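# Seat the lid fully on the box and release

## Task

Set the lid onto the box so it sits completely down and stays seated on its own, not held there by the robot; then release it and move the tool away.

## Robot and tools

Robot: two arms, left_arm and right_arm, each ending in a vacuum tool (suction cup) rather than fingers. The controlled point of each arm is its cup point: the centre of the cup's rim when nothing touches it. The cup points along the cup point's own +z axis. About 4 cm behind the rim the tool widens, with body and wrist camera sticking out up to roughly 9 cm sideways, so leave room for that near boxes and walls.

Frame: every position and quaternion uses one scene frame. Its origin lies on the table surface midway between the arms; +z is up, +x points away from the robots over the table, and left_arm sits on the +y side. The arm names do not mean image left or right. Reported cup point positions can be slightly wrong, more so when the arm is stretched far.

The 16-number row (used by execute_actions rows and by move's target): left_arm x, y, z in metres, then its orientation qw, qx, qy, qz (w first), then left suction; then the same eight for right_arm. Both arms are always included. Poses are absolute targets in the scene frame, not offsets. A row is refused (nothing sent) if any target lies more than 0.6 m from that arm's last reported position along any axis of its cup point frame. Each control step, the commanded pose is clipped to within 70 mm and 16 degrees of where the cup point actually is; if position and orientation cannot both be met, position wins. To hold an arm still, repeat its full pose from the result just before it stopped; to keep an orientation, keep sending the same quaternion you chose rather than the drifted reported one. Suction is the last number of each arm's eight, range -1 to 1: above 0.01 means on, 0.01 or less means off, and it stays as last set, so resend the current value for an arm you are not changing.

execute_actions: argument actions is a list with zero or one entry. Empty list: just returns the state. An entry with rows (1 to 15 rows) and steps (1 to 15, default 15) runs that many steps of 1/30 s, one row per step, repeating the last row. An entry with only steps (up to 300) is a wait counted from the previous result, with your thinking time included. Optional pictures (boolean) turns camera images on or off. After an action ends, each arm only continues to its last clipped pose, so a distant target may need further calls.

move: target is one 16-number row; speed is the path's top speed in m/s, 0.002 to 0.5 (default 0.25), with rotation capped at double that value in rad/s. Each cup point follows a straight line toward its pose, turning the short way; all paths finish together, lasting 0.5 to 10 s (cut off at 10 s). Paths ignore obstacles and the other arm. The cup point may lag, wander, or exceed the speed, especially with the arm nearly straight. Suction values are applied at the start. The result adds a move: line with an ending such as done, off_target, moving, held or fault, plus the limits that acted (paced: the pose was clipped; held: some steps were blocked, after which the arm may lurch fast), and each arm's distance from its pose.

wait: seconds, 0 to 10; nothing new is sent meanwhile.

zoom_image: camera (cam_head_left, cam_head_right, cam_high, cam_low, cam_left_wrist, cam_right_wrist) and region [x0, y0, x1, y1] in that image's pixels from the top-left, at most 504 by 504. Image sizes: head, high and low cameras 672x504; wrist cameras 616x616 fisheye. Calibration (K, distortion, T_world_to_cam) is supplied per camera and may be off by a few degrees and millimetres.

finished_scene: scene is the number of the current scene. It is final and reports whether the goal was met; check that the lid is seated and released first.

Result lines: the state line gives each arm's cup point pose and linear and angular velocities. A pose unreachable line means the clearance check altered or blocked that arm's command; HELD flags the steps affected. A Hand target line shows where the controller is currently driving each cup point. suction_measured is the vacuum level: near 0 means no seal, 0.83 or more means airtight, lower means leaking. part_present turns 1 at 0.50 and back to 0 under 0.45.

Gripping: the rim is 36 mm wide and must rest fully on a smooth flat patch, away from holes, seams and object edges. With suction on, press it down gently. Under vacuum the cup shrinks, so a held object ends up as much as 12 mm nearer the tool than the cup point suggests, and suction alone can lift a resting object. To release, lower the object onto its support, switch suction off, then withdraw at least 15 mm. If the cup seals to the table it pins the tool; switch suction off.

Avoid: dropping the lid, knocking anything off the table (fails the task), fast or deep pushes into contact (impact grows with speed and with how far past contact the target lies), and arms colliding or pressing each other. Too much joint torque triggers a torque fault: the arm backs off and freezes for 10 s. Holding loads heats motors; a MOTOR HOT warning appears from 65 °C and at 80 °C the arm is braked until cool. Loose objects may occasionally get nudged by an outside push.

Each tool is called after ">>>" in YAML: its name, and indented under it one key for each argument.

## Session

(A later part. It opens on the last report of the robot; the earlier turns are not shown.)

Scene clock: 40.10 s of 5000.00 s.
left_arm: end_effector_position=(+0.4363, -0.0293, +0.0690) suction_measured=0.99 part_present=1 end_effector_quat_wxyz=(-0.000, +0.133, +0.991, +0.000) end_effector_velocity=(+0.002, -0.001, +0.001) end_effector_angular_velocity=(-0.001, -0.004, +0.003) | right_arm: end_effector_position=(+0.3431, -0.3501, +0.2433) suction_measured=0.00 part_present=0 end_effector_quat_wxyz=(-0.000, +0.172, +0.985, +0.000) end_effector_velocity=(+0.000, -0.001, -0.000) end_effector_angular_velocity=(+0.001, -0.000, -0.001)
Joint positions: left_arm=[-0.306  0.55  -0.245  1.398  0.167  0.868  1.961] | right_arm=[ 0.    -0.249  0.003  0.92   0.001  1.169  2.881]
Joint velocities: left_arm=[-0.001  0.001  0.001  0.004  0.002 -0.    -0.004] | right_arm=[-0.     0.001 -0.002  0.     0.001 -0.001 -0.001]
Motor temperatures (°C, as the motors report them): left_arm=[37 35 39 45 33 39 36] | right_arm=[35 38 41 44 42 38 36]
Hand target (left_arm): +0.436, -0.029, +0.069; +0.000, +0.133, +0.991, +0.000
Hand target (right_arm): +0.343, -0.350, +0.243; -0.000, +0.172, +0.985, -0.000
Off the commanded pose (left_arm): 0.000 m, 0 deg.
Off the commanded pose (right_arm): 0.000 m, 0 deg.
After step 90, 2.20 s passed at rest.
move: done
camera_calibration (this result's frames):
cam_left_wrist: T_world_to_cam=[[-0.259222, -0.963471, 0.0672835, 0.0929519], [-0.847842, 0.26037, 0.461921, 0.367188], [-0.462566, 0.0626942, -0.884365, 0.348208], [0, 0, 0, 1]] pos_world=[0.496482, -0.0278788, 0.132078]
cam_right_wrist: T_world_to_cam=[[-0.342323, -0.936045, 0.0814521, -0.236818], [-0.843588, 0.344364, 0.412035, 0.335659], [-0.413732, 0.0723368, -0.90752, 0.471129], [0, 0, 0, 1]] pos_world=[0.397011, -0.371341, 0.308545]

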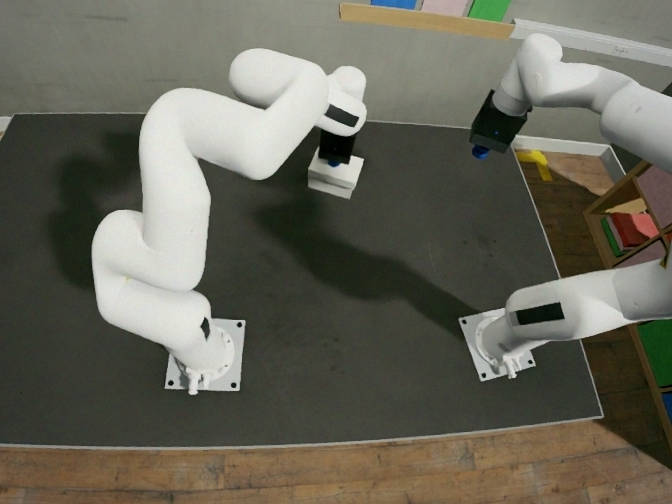

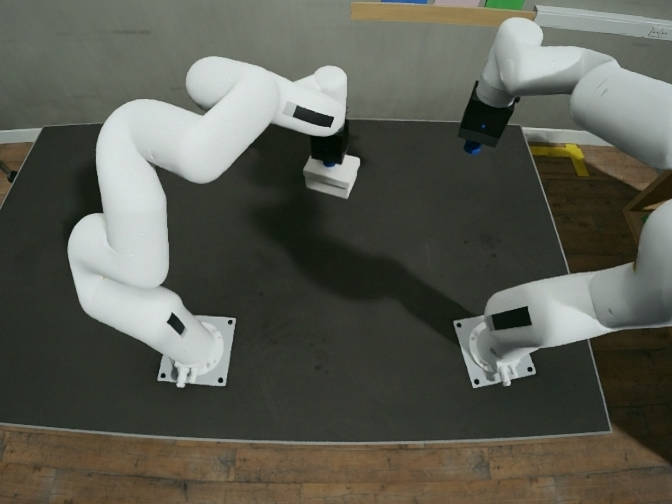

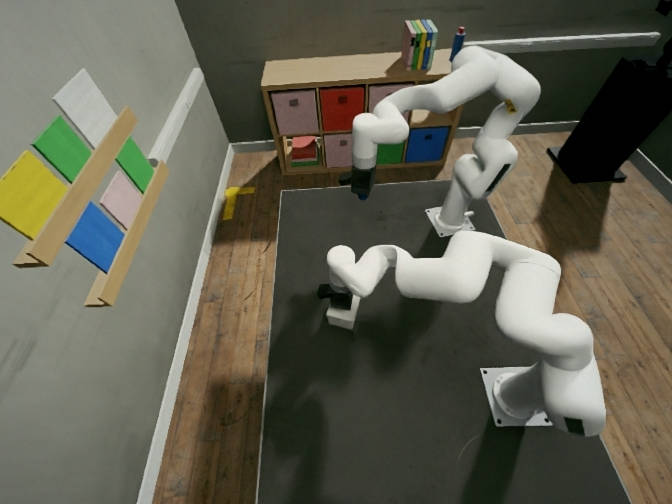

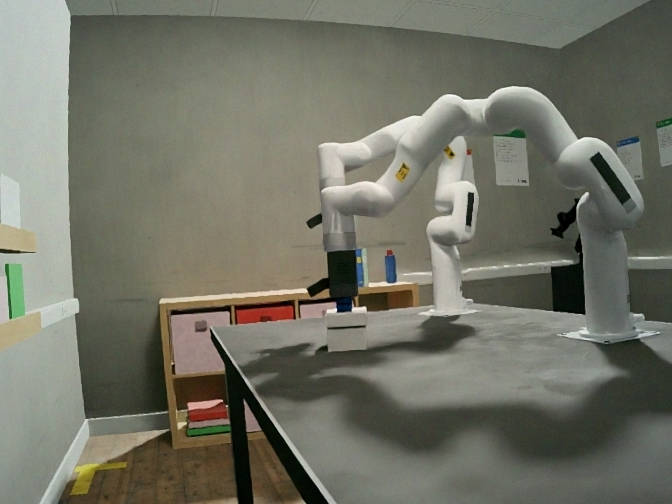

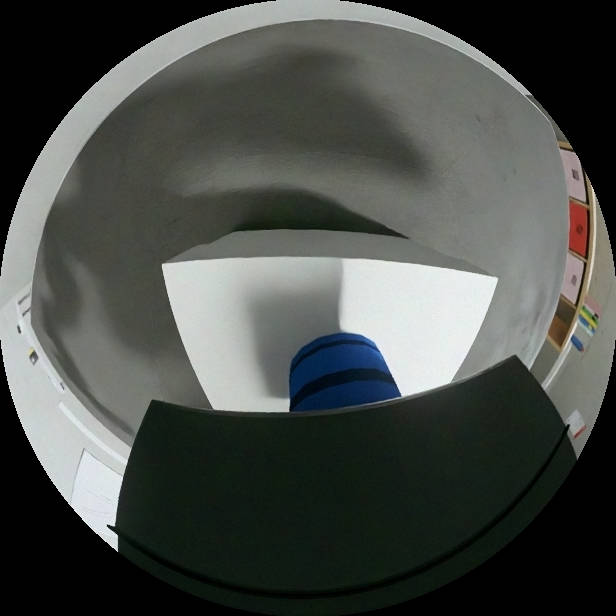

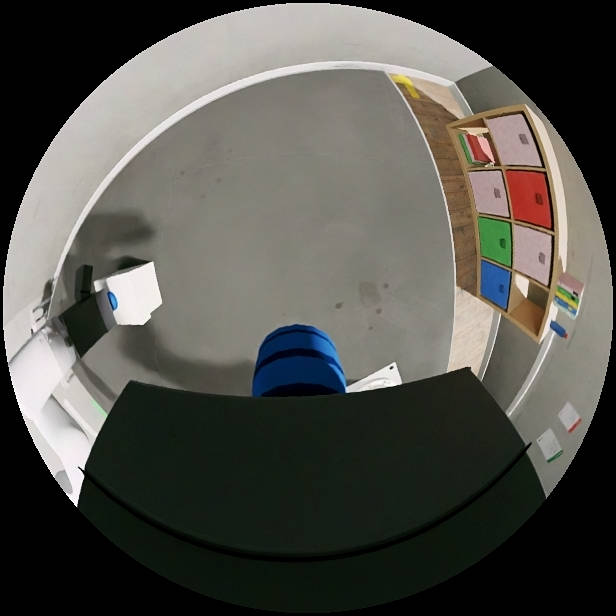

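>>> move:
  target: [0.4357,-0.0300,0.058,0,0.1331,0.9911,0,1,0.3431,-0.3501,0.2433,0,0.172,0.985,0,0]
  speed: 0.01

>>> zoom_image:
  camera: "cam_low"
  region: [295,280,405,365]

>>> zoom_image:
  camera: "cam_head_right"
  region: [285,130,385,210]

Scene clock: 50.07 s of 5000.00 s.
left_arm: end_effector_position=(+0.4359, -0.0308, +0.0588) suction_measured=0.99 part_present=1 end_effector_quat_wxyz=(+0.001, +0.133, +0.991, -0.000) end_effector_velocity=(+0.000, +0.010, -0.007) end_effector_angular_velocity=(+0.011, +0.011, +0.014) | right_arm: end_effector_position=(+0.3431, -0.3501, +0.2433) suction_measured=0.00 part_present=0 end_effector_quat_wxyz=(-0.000, +0.172, +0.985, -0.000) end_effector_velocity=(+0.000, +0.001, +0.000) end_effector_angular_velocity=(-0.000, -0.002, +0.003)
Joint positions: left_arm=[-0.31   0.568 -0.243  1.392  0.173  0.844  1.955] | right_arm=[ 0.    -0.249  0.003  0.92   0.001  1.169  2.881]
Joint velocities: left_arm=[ 0.007  0.006  0.009 -0.007  0.     0.001 -0.001] | right_arm=[ 0.    -0.001  0.002  0.    -0.    -0.001 -0.001]
Motor temperatures (°C, as the motors report them): left_arm=[37 36 39 45 33 39 36] | right_arm=[35 38 41 44 42 38 36]
Hand target (left_arm): +0.436, -0.030, +0.058; +0.000, +0.133, +0.991, +0.000
Hand target (right_arm): +0.343, -0.350, +0.243; +0.000, +0.172, +0.985, -0.000
Off the commanded pose (left_arm): 0.001 m, 0 deg.
Off the commanded pose (right_arm): 0.000 m, 0 deg.
After step 90, 5.63 s passed at rest.
move: done
camera_calibration (this result's frames):
cam_left_wrist: T_world_to_cam=[[-0.259899, -0.963234, 0.0680625, 0.0923398], [-0.848376, 0.261436, 0.460335, 0.372278], [-0.461205, 0.0618982, -0.885132, 0.338497], [0, 0, 0, 1]] pos_world=[0.495947, -0.0293344, 0.121957]
cam_right_wrist: T_world_to_cam=[[-0.342322, -0.936045, 0.0814523, -0.236818], [-0.843588, 0.344364, 0.412035, 0.335659], [-0.413732, 0.0723365, -0.90752, 0.471128], [0, 0, 0, 1]] pos_world=[0.397011, -0.371341, 0.308545]

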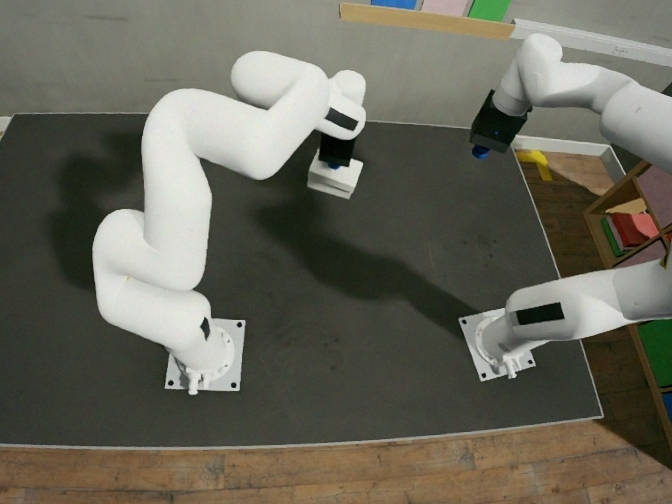

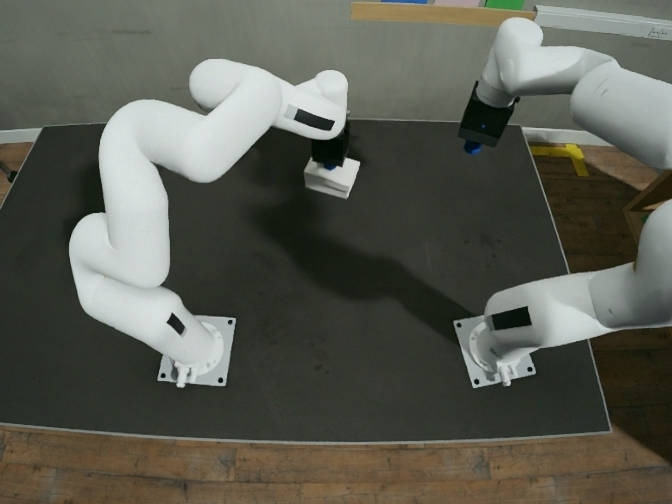

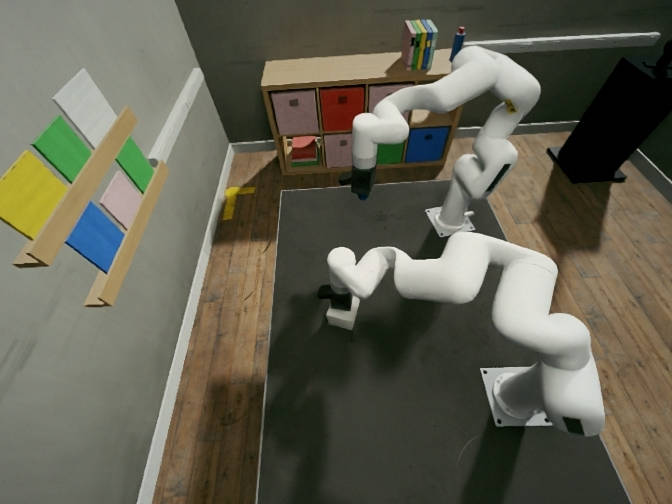

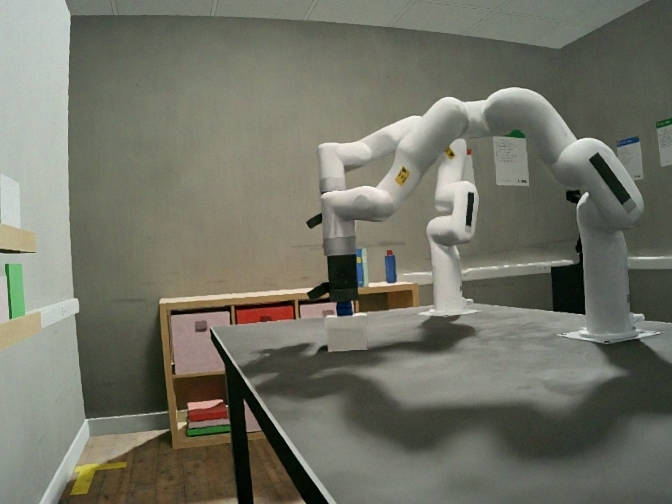

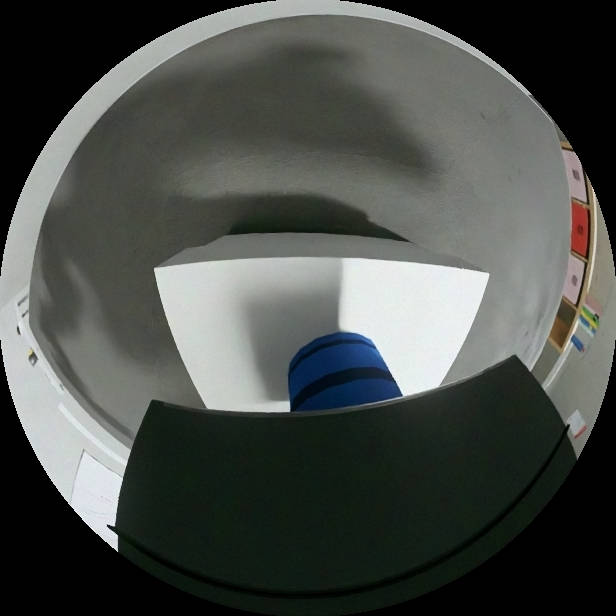

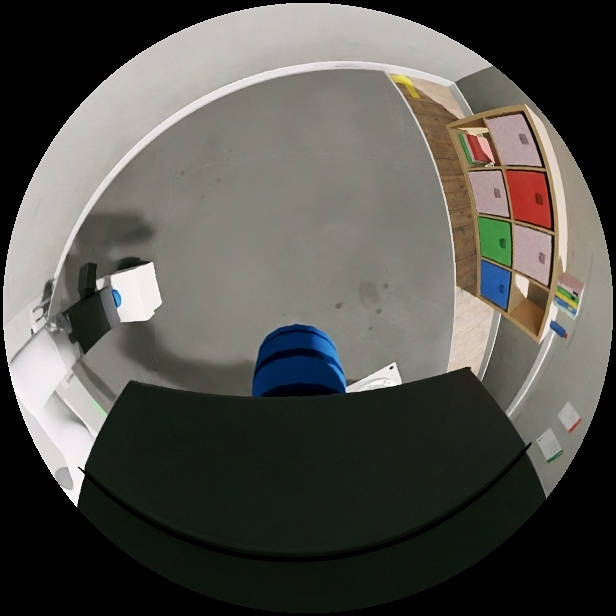

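Region (295, 280, 405, 365) of cam_low's 672x504 image, scaled by 4.582, with more detail than that image has; it fills the top 389 rows of this view, and the rest is white.

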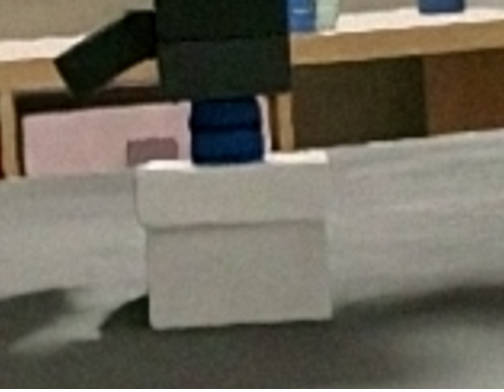

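Region (285, 130, 385, 210) of cam_head_right's 672x504 image, scaled by 5.040, with more detail than that image has; it fills the top 403 rows of this view, and the rest is white.

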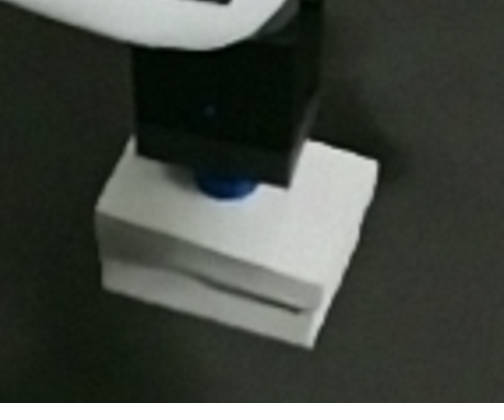

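>>> move:
  target: [0.4357,-0.0300,0.072,0,0.1331,0.9911,0,1,0.3431,-0.3501,0.2433,0,0.172,0.985,0,0]
  speed: 0.02

>>> move:
  target: [0.4335,-0.0302,0.068,0,0.1331,0.9911,0,1,0.3431,-0.3501,0.2433,0,0.172,0.985,0,0]
  speed: 0.01

>>> zoom_image:
  camera: "cam_low"
  region: [295,280,405,365]

>>> zoom_image:
  camera: "cam_head_right"
  region: [285,130,385,210]

Scene clock: 55.33 s of 5000.00 s.
left_arm: end_effector_position=(+0.4356, -0.0300, +0.0718) suction_measured=0.99 part_present=1 end_effector_quat_wxyz=(-0.000, +0.133, +0.991, +0.000) end_effector_velocity=(-0.000, +0.001, -0.000) end_effector_angular_velocity=(+0.002, +0.002, +0.001) | right_arm: end_effector_position=(+0.3431, -0.3501, +0.2433) suction_measured=0.00 part_present=0 end_effector_quat_wxyz=(+0.000, +0.172, +0.985, +0.000) end_effector_velocity=(-0.000, -0.000, -0.000) end_effector_angular_velocity=(+0.000, +0.002, -0.003)
Joint positions: left_arm=[-0.307  0.545 -0.247  1.399  0.166  0.874  1.96 ] | right_arm=[ 0.    -0.249  0.003  0.92   0.001  1.169  2.881]
Joint velocities: left_arm=[ 0.001  0.     0.    -0.001  0.     0.002  0.   ] | right_arm=[-0.     0.    -0.     0.     0.001  0.002  0.002]
Motor temperatures (°C, as the motors report them): left_arm=[37 36 39 45 33 39 36] | right_arm=[35 38 41 45 42 38 36]
Hand target (left_arm): +0.436, -0.030, +0.072; -0.000, +0.133, +0.991, -0.000
Hand target (right_arm): +0.343, -0.350, +0.243; +0.000, +0.172, +0.985, +0.000
Off the commanded pose (left_arm): 0.000 m, 0 deg.
Off the commanded pose (right_arm): 0.000 m, 0 deg.
After step 90, 1.27 s passed at rest.
move: done
camera_calibration (this result's frames):
cam_left_wrist: T_world_to_cam=[[-0.259079, -0.963509, 0.0672973, 0.0918274], [-0.847737, 0.260231, 0.462192, 0.365393], [-0.462839, 0.0626937, -0.884223, 0.350502], [0, 0, 0, 1]] pos_world=[0.495773, -0.0285843, 0.134861]
cam_right_wrist: T_world_to_cam=[[-0.342323, -0.936045, 0.0814521, -0.236818], [-0.843588, 0.344364, 0.412035, 0.335659], [-0.413732, 0.0723368, -0.90752, 0.471129], [0, 0, 0, 1]] pos_world=[0.397011, -0.371341, 0.308545]

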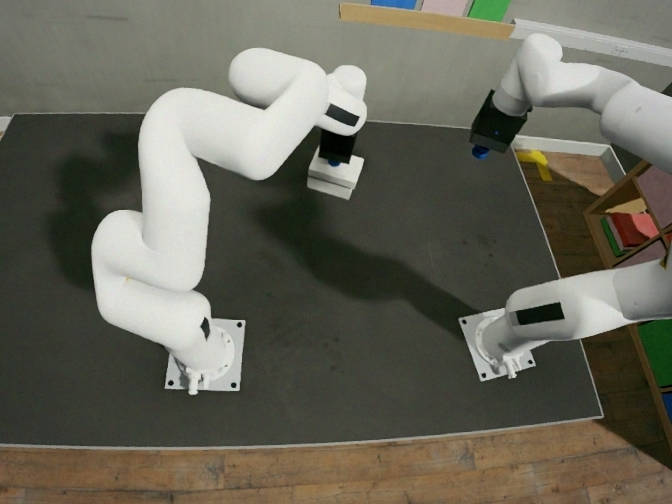

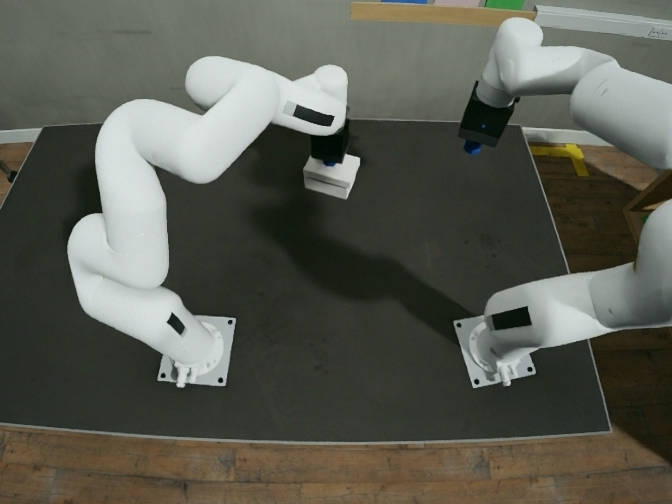

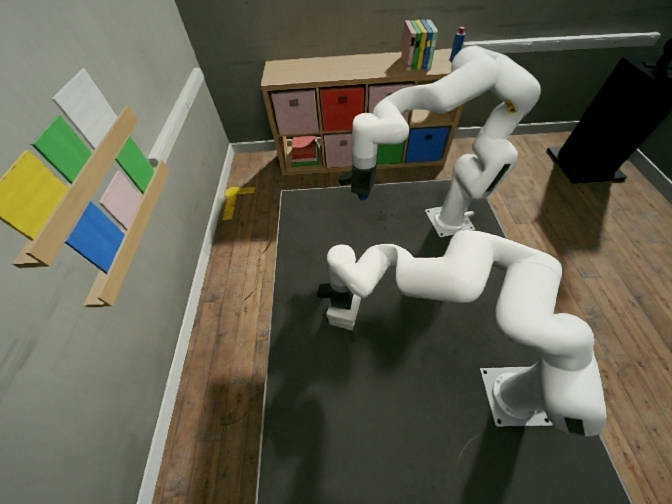

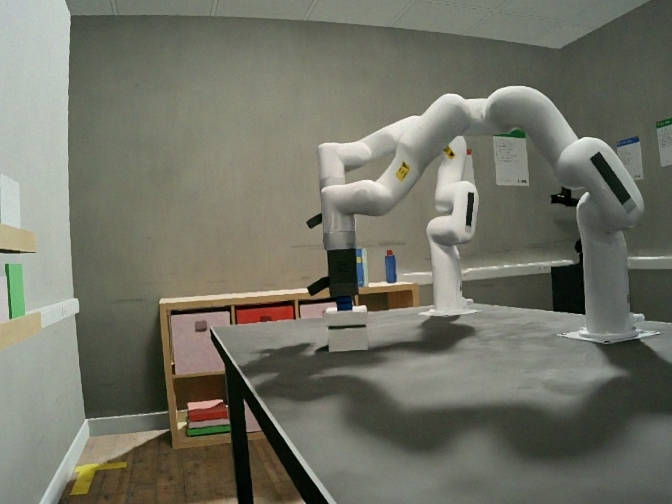

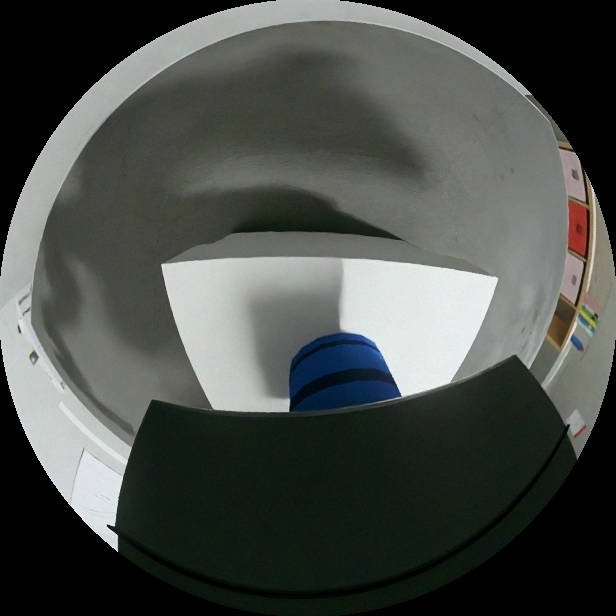

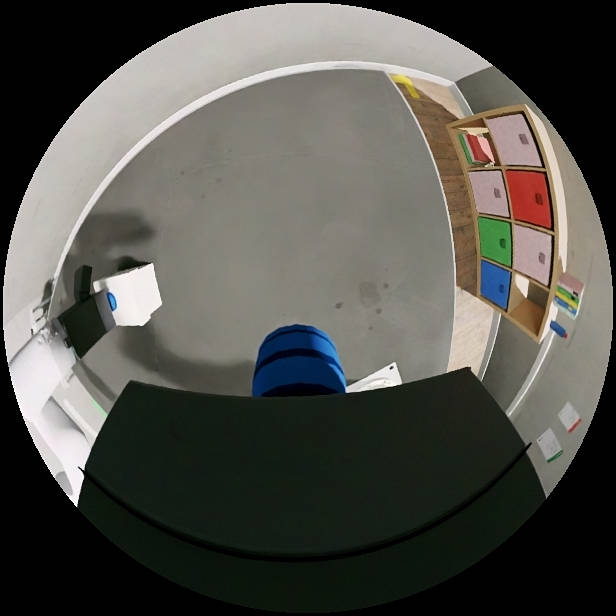

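Scene clock: 56.03 s of 5000.00 s.
left_arm: end_effector_position=(+0.4335, -0.0302, +0.0680) suction_measured=0.99 part_present=1 end_effector_quat_wxyz=(-0.000, +0.133, +0.991, +0.000) end_effector_velocity=(+0.001, -0.000, +0.000) end_effector_angular_velocity=(-0.001, -0.004, -0.000) | right_arm: end_effector_position=(+0.3431, -0.3501, +0.2433) suction_measured=0.00 part_present=0 end_effector_quat_wxyz=(-0.000, +0.172, +0.985, -0.000) end_effector_velocity=(+0.000, +0.000, -0.000) end_effector_angular_velocity=(-0.001, -0.000, +0.000)
Joint positions: left_arm=[-0.308  0.546 -0.246  1.388  0.168  0.862  1.957] | right_arm=[ 0.    -0.249  0.003  0.92   0.001  1.169  2.881]
Joint velocities: left_arm=[-0.001 -0.001  0.001 -0.001  0.002 -0.003 -0.001] | right_arm=[ 0.     0.     0.001  0.    -0.    -0.     0.001]
Motor temperatures (°C, as the motors report them): left_arm=[37 36 39 45 33 39 36] | right_arm=[35 38 41 45 42 38 36]
Hand target (left_arm): +0.433, -0.030, +0.068; -0.000, +0.133, +0.991, +0.000
Hand target (right_arm): +0.343, -0.350, +0.243; -0.000, +0.172, +0.985, -0.000
Off the commanded pose (left_arm): 0.000 m, 0 deg.
Off the commanded pose (right_arm): 0.000 m, 0 deg.
move: done
camera_calibration (this result's frames):
cam_left_wrist: T_world_to_cam=[[-0.259038, -0.96352, 0.0672892, 0.0913137], [-0.847846, 0.260204, 0.462008, 0.365468], [-0.462663, 0.0626267, -0.884319, 0.346087], [0, 0, 0, 1]] pos_world=[0.493636, -0.028788, 0.131058]
cam_right_wrist: T_world_to_cam=[[-0.342323, -0.936045, 0.0814522, -0.236818], [-0.843588, 0.344364, 0.412035, 0.335659], [-0.413732, 0.0723367, -0.90752, 0.471129], [0, 0, 0, 1]] pos_world=[0.397011, -0.371341, 0.308545]

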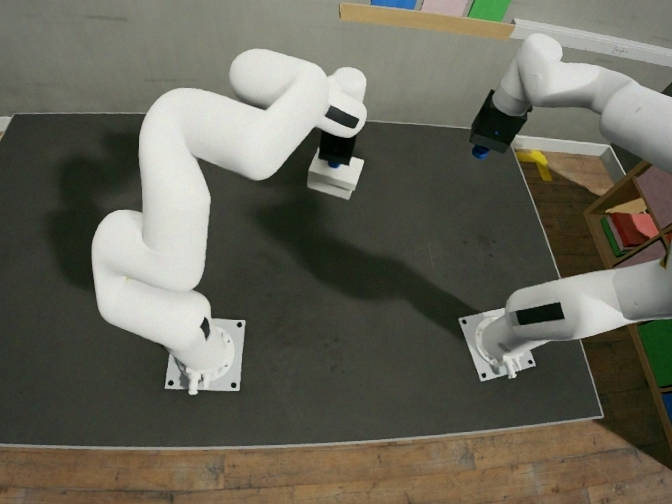

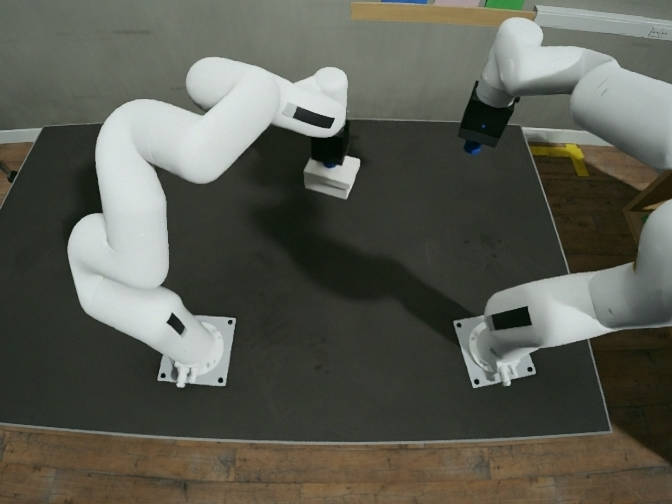

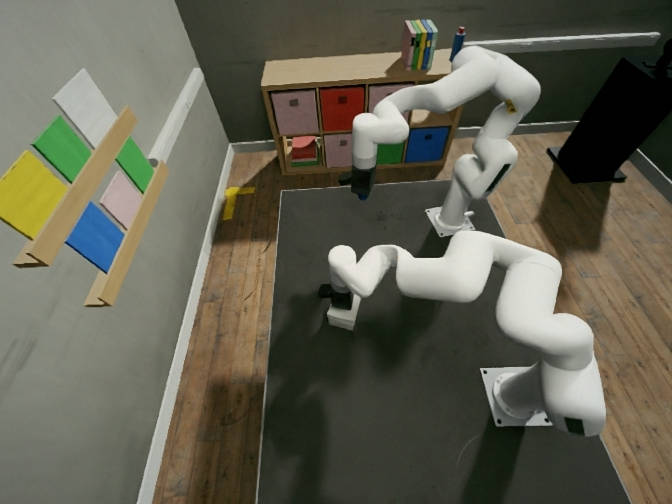

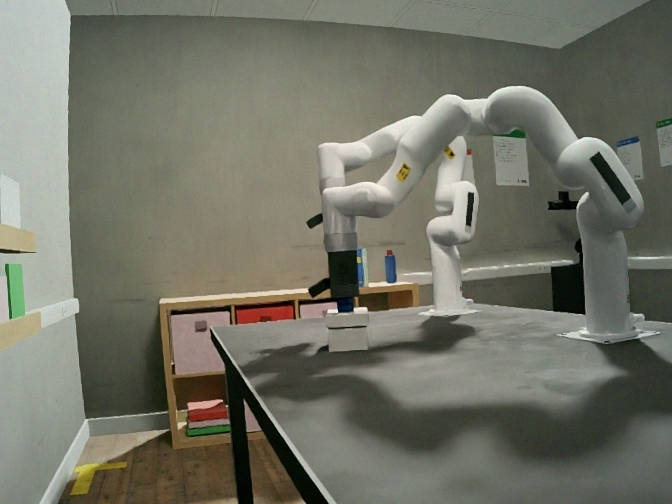

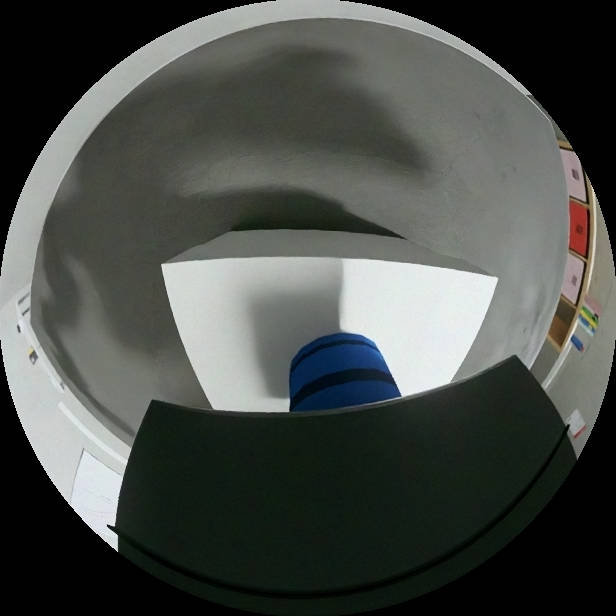

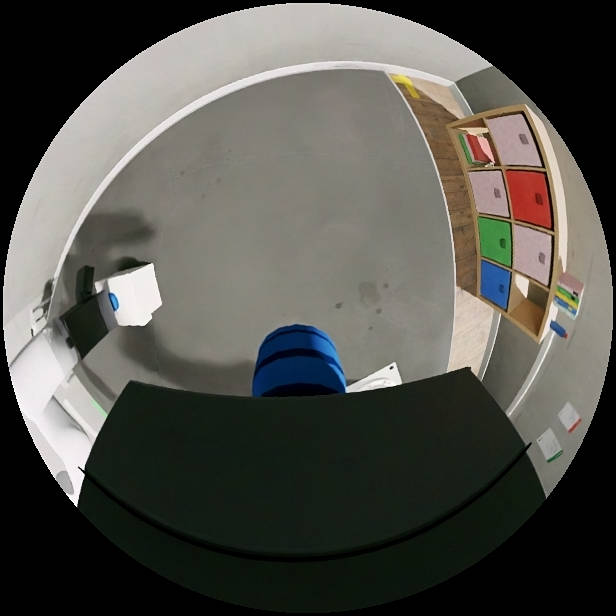

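Region (295, 280, 405, 365) of cam_low's 672x504 image, scaled by 4.582, with more detail than that image has; it fills the top 389 rows of this view, and the rest is white.

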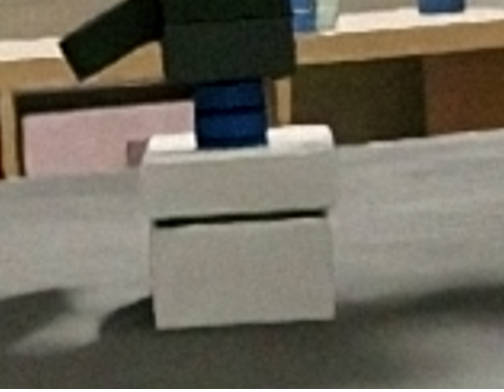

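Region (285, 130, 385, 210) of cam_head_right's 672x504 image, scaled by 5.040, with more detail than that image has; it fills the top 403 rows of this view, and the rest is white.

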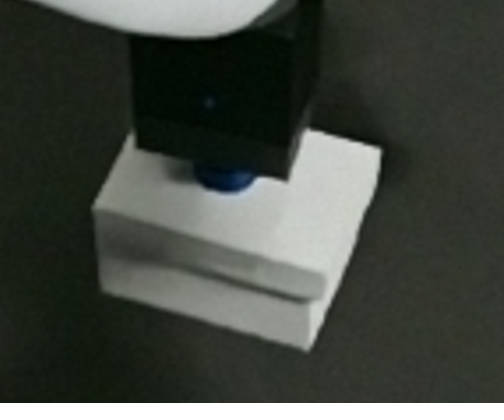

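>>> move:
  target: [0.4323,-0.0299,0.068,0,0.1418,0.9899,0,1,0.3431,-0.3501,0.2433,0,0.172,0.985,0,0]
  speed: 0.01

>>> zoom_image:
  camera: "cam_low"
  region: [295,280,405,365]

>>> zoom_image:
  camera: "cam_head_right"
  region: [285,130,385,210]

>>> zoom_image:
  camera: "cam_left_wrist"
  region: [140,200,520,320]

Scene clock: 62.67 s of 5000.00 s.
left_arm: end_effector_position=(+0.4323, -0.0299, +0.0680) suction_measured=0.99 part_present=1 end_effector_quat_wxyz=(-0.000, +0.142, +0.990, -0.000) end_effector_velocity=(-0.000, -0.000, +0.000) end_effector_angular_velocity=(-0.000, -0.000, -0.002) | right_arm: end_effector_position=(+0.3431, -0.3501, +0.2433) suction_measured=0.00 part_present=0 end_effector_quat_wxyz=(-0.000, +0.172, +0.985, +0.000) end_effector_velocity=(+0.000, +0.000, +0.000) end_effector_angular_velocity=(-0.001, -0.002, +0.001)
Joint positions: left_arm=[-0.305  0.543 -0.25   1.382  0.169  0.86   1.972] | right_arm=[ 0.    -0.249  0.003  0.92   0.001  1.169  2.881]
Joint velocities: left_arm=[-0.001 -0.     0.001 -0.001 -0.001 -0.001  0.002] | right_arm=[-0.    -0.     0.002  0.    -0.001 -0.001  0.001]
Motor temperatures (°C, as the motors report them): left_arm=[37 36 39 45 33 39 36] | right_arm=[35 38 41 45 42 38 36]
Hand target (left_arm): +0.432, -0.030, +0.068; -0.000, +0.142, +0.990, -0.000
Hand target (right_arm): +0.343, -0.350, +0.243; +0.000, +0.172, +0.985, -0.000
Off the commanded pose (left_arm): 0.000 m, 0 deg.
Off the commanded pose (right_arm): 0.000 m, 0 deg.
After step 90, 2.53 s passed at rest.
move: done
camera_calibration (this result's frames):
cam_left_wrist: T_world_to_cam=[[-0.275772, -0.958863, 0.0673241, 0.0986593], [-0.843232, 0.274948, 0.461913, 0.362848], [-0.461422, 0.0706128, -0.884366, 0.34522], [0, 0, 0, 1]] pos_world=[0.492465, -0.0295405, 0.131055]
cam_right_wrist: T_world_to_cam=[[-0.342322, -0.936045, 0.081452, -0.236818], [-0.843588, 0.344364, 0.412035, 0.335659], [-0.413732, 0.0723368, -0.90752, 0.471129], [0, 0, 0, 1]] pos_world=[0.397011, -0.371341, 0.308545]

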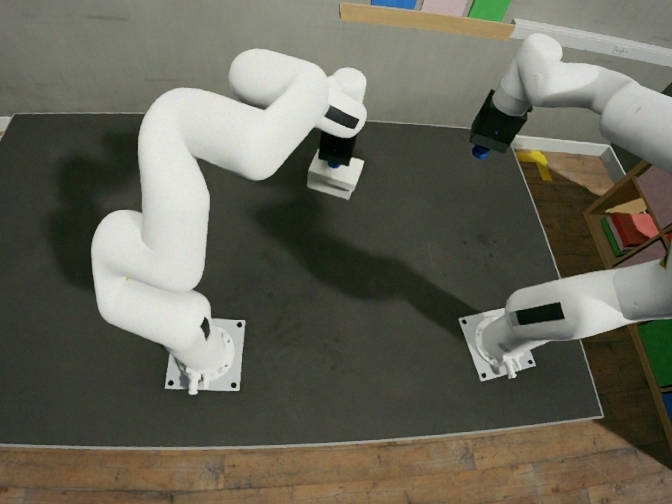

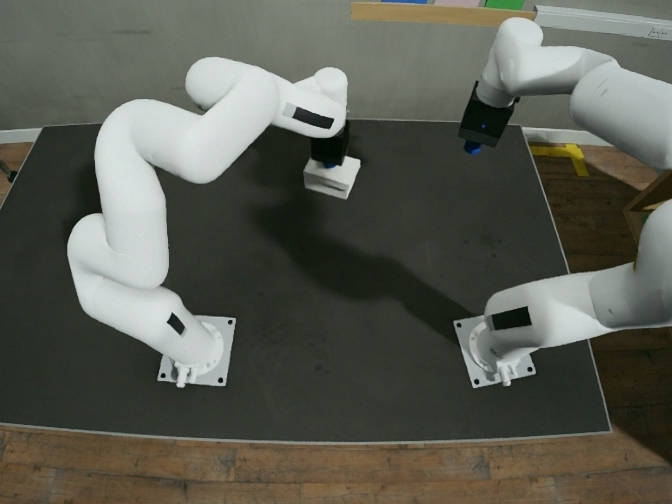

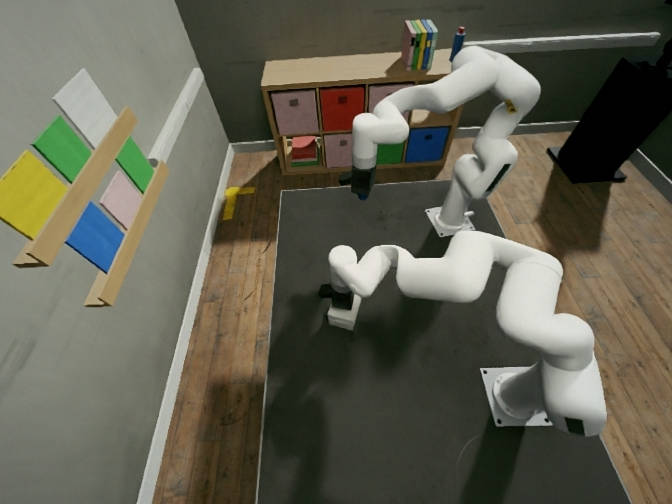

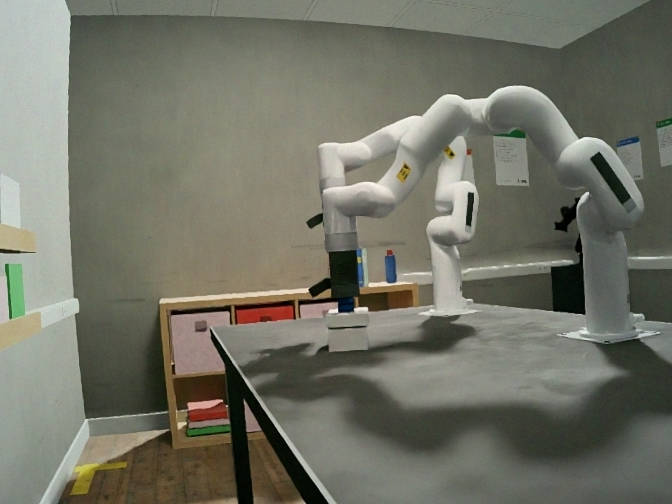

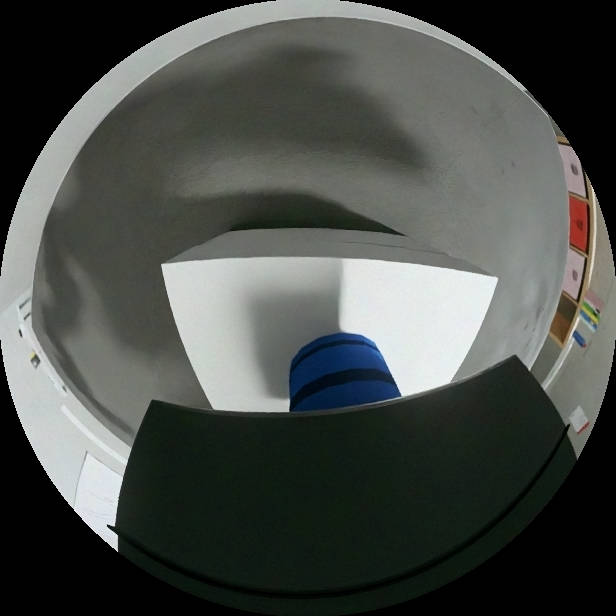

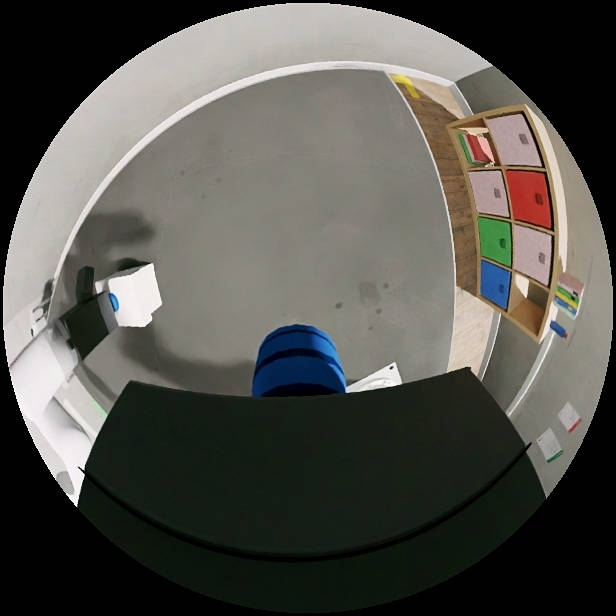

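Region (295, 280, 405, 365) of cam_low's 672x504 image, scaled by 4.582, with more detail than that image has; it fills the top 389 rows of this view, and the rest is white.

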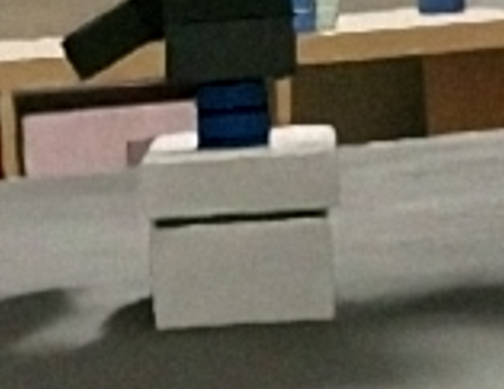

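Region (285, 130, 385, 210) of cam_head_right's 672x504 image, scaled by 5.040, with more detail than that image has; it fills the top 403 rows of this view, and the rest is white.

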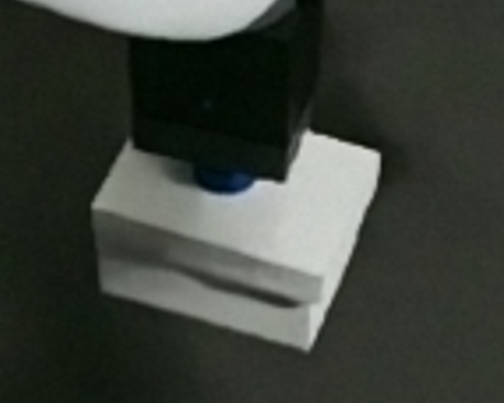

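Region (140, 200, 520, 320) of cam_left_wrist's 616x616 image, scaled by 1.326, with more detail than that image has; it fills the top 159 rows of this view, and the rest is white.

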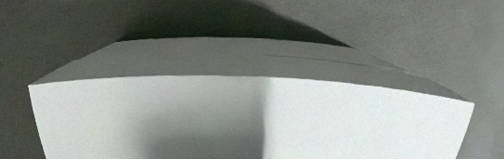

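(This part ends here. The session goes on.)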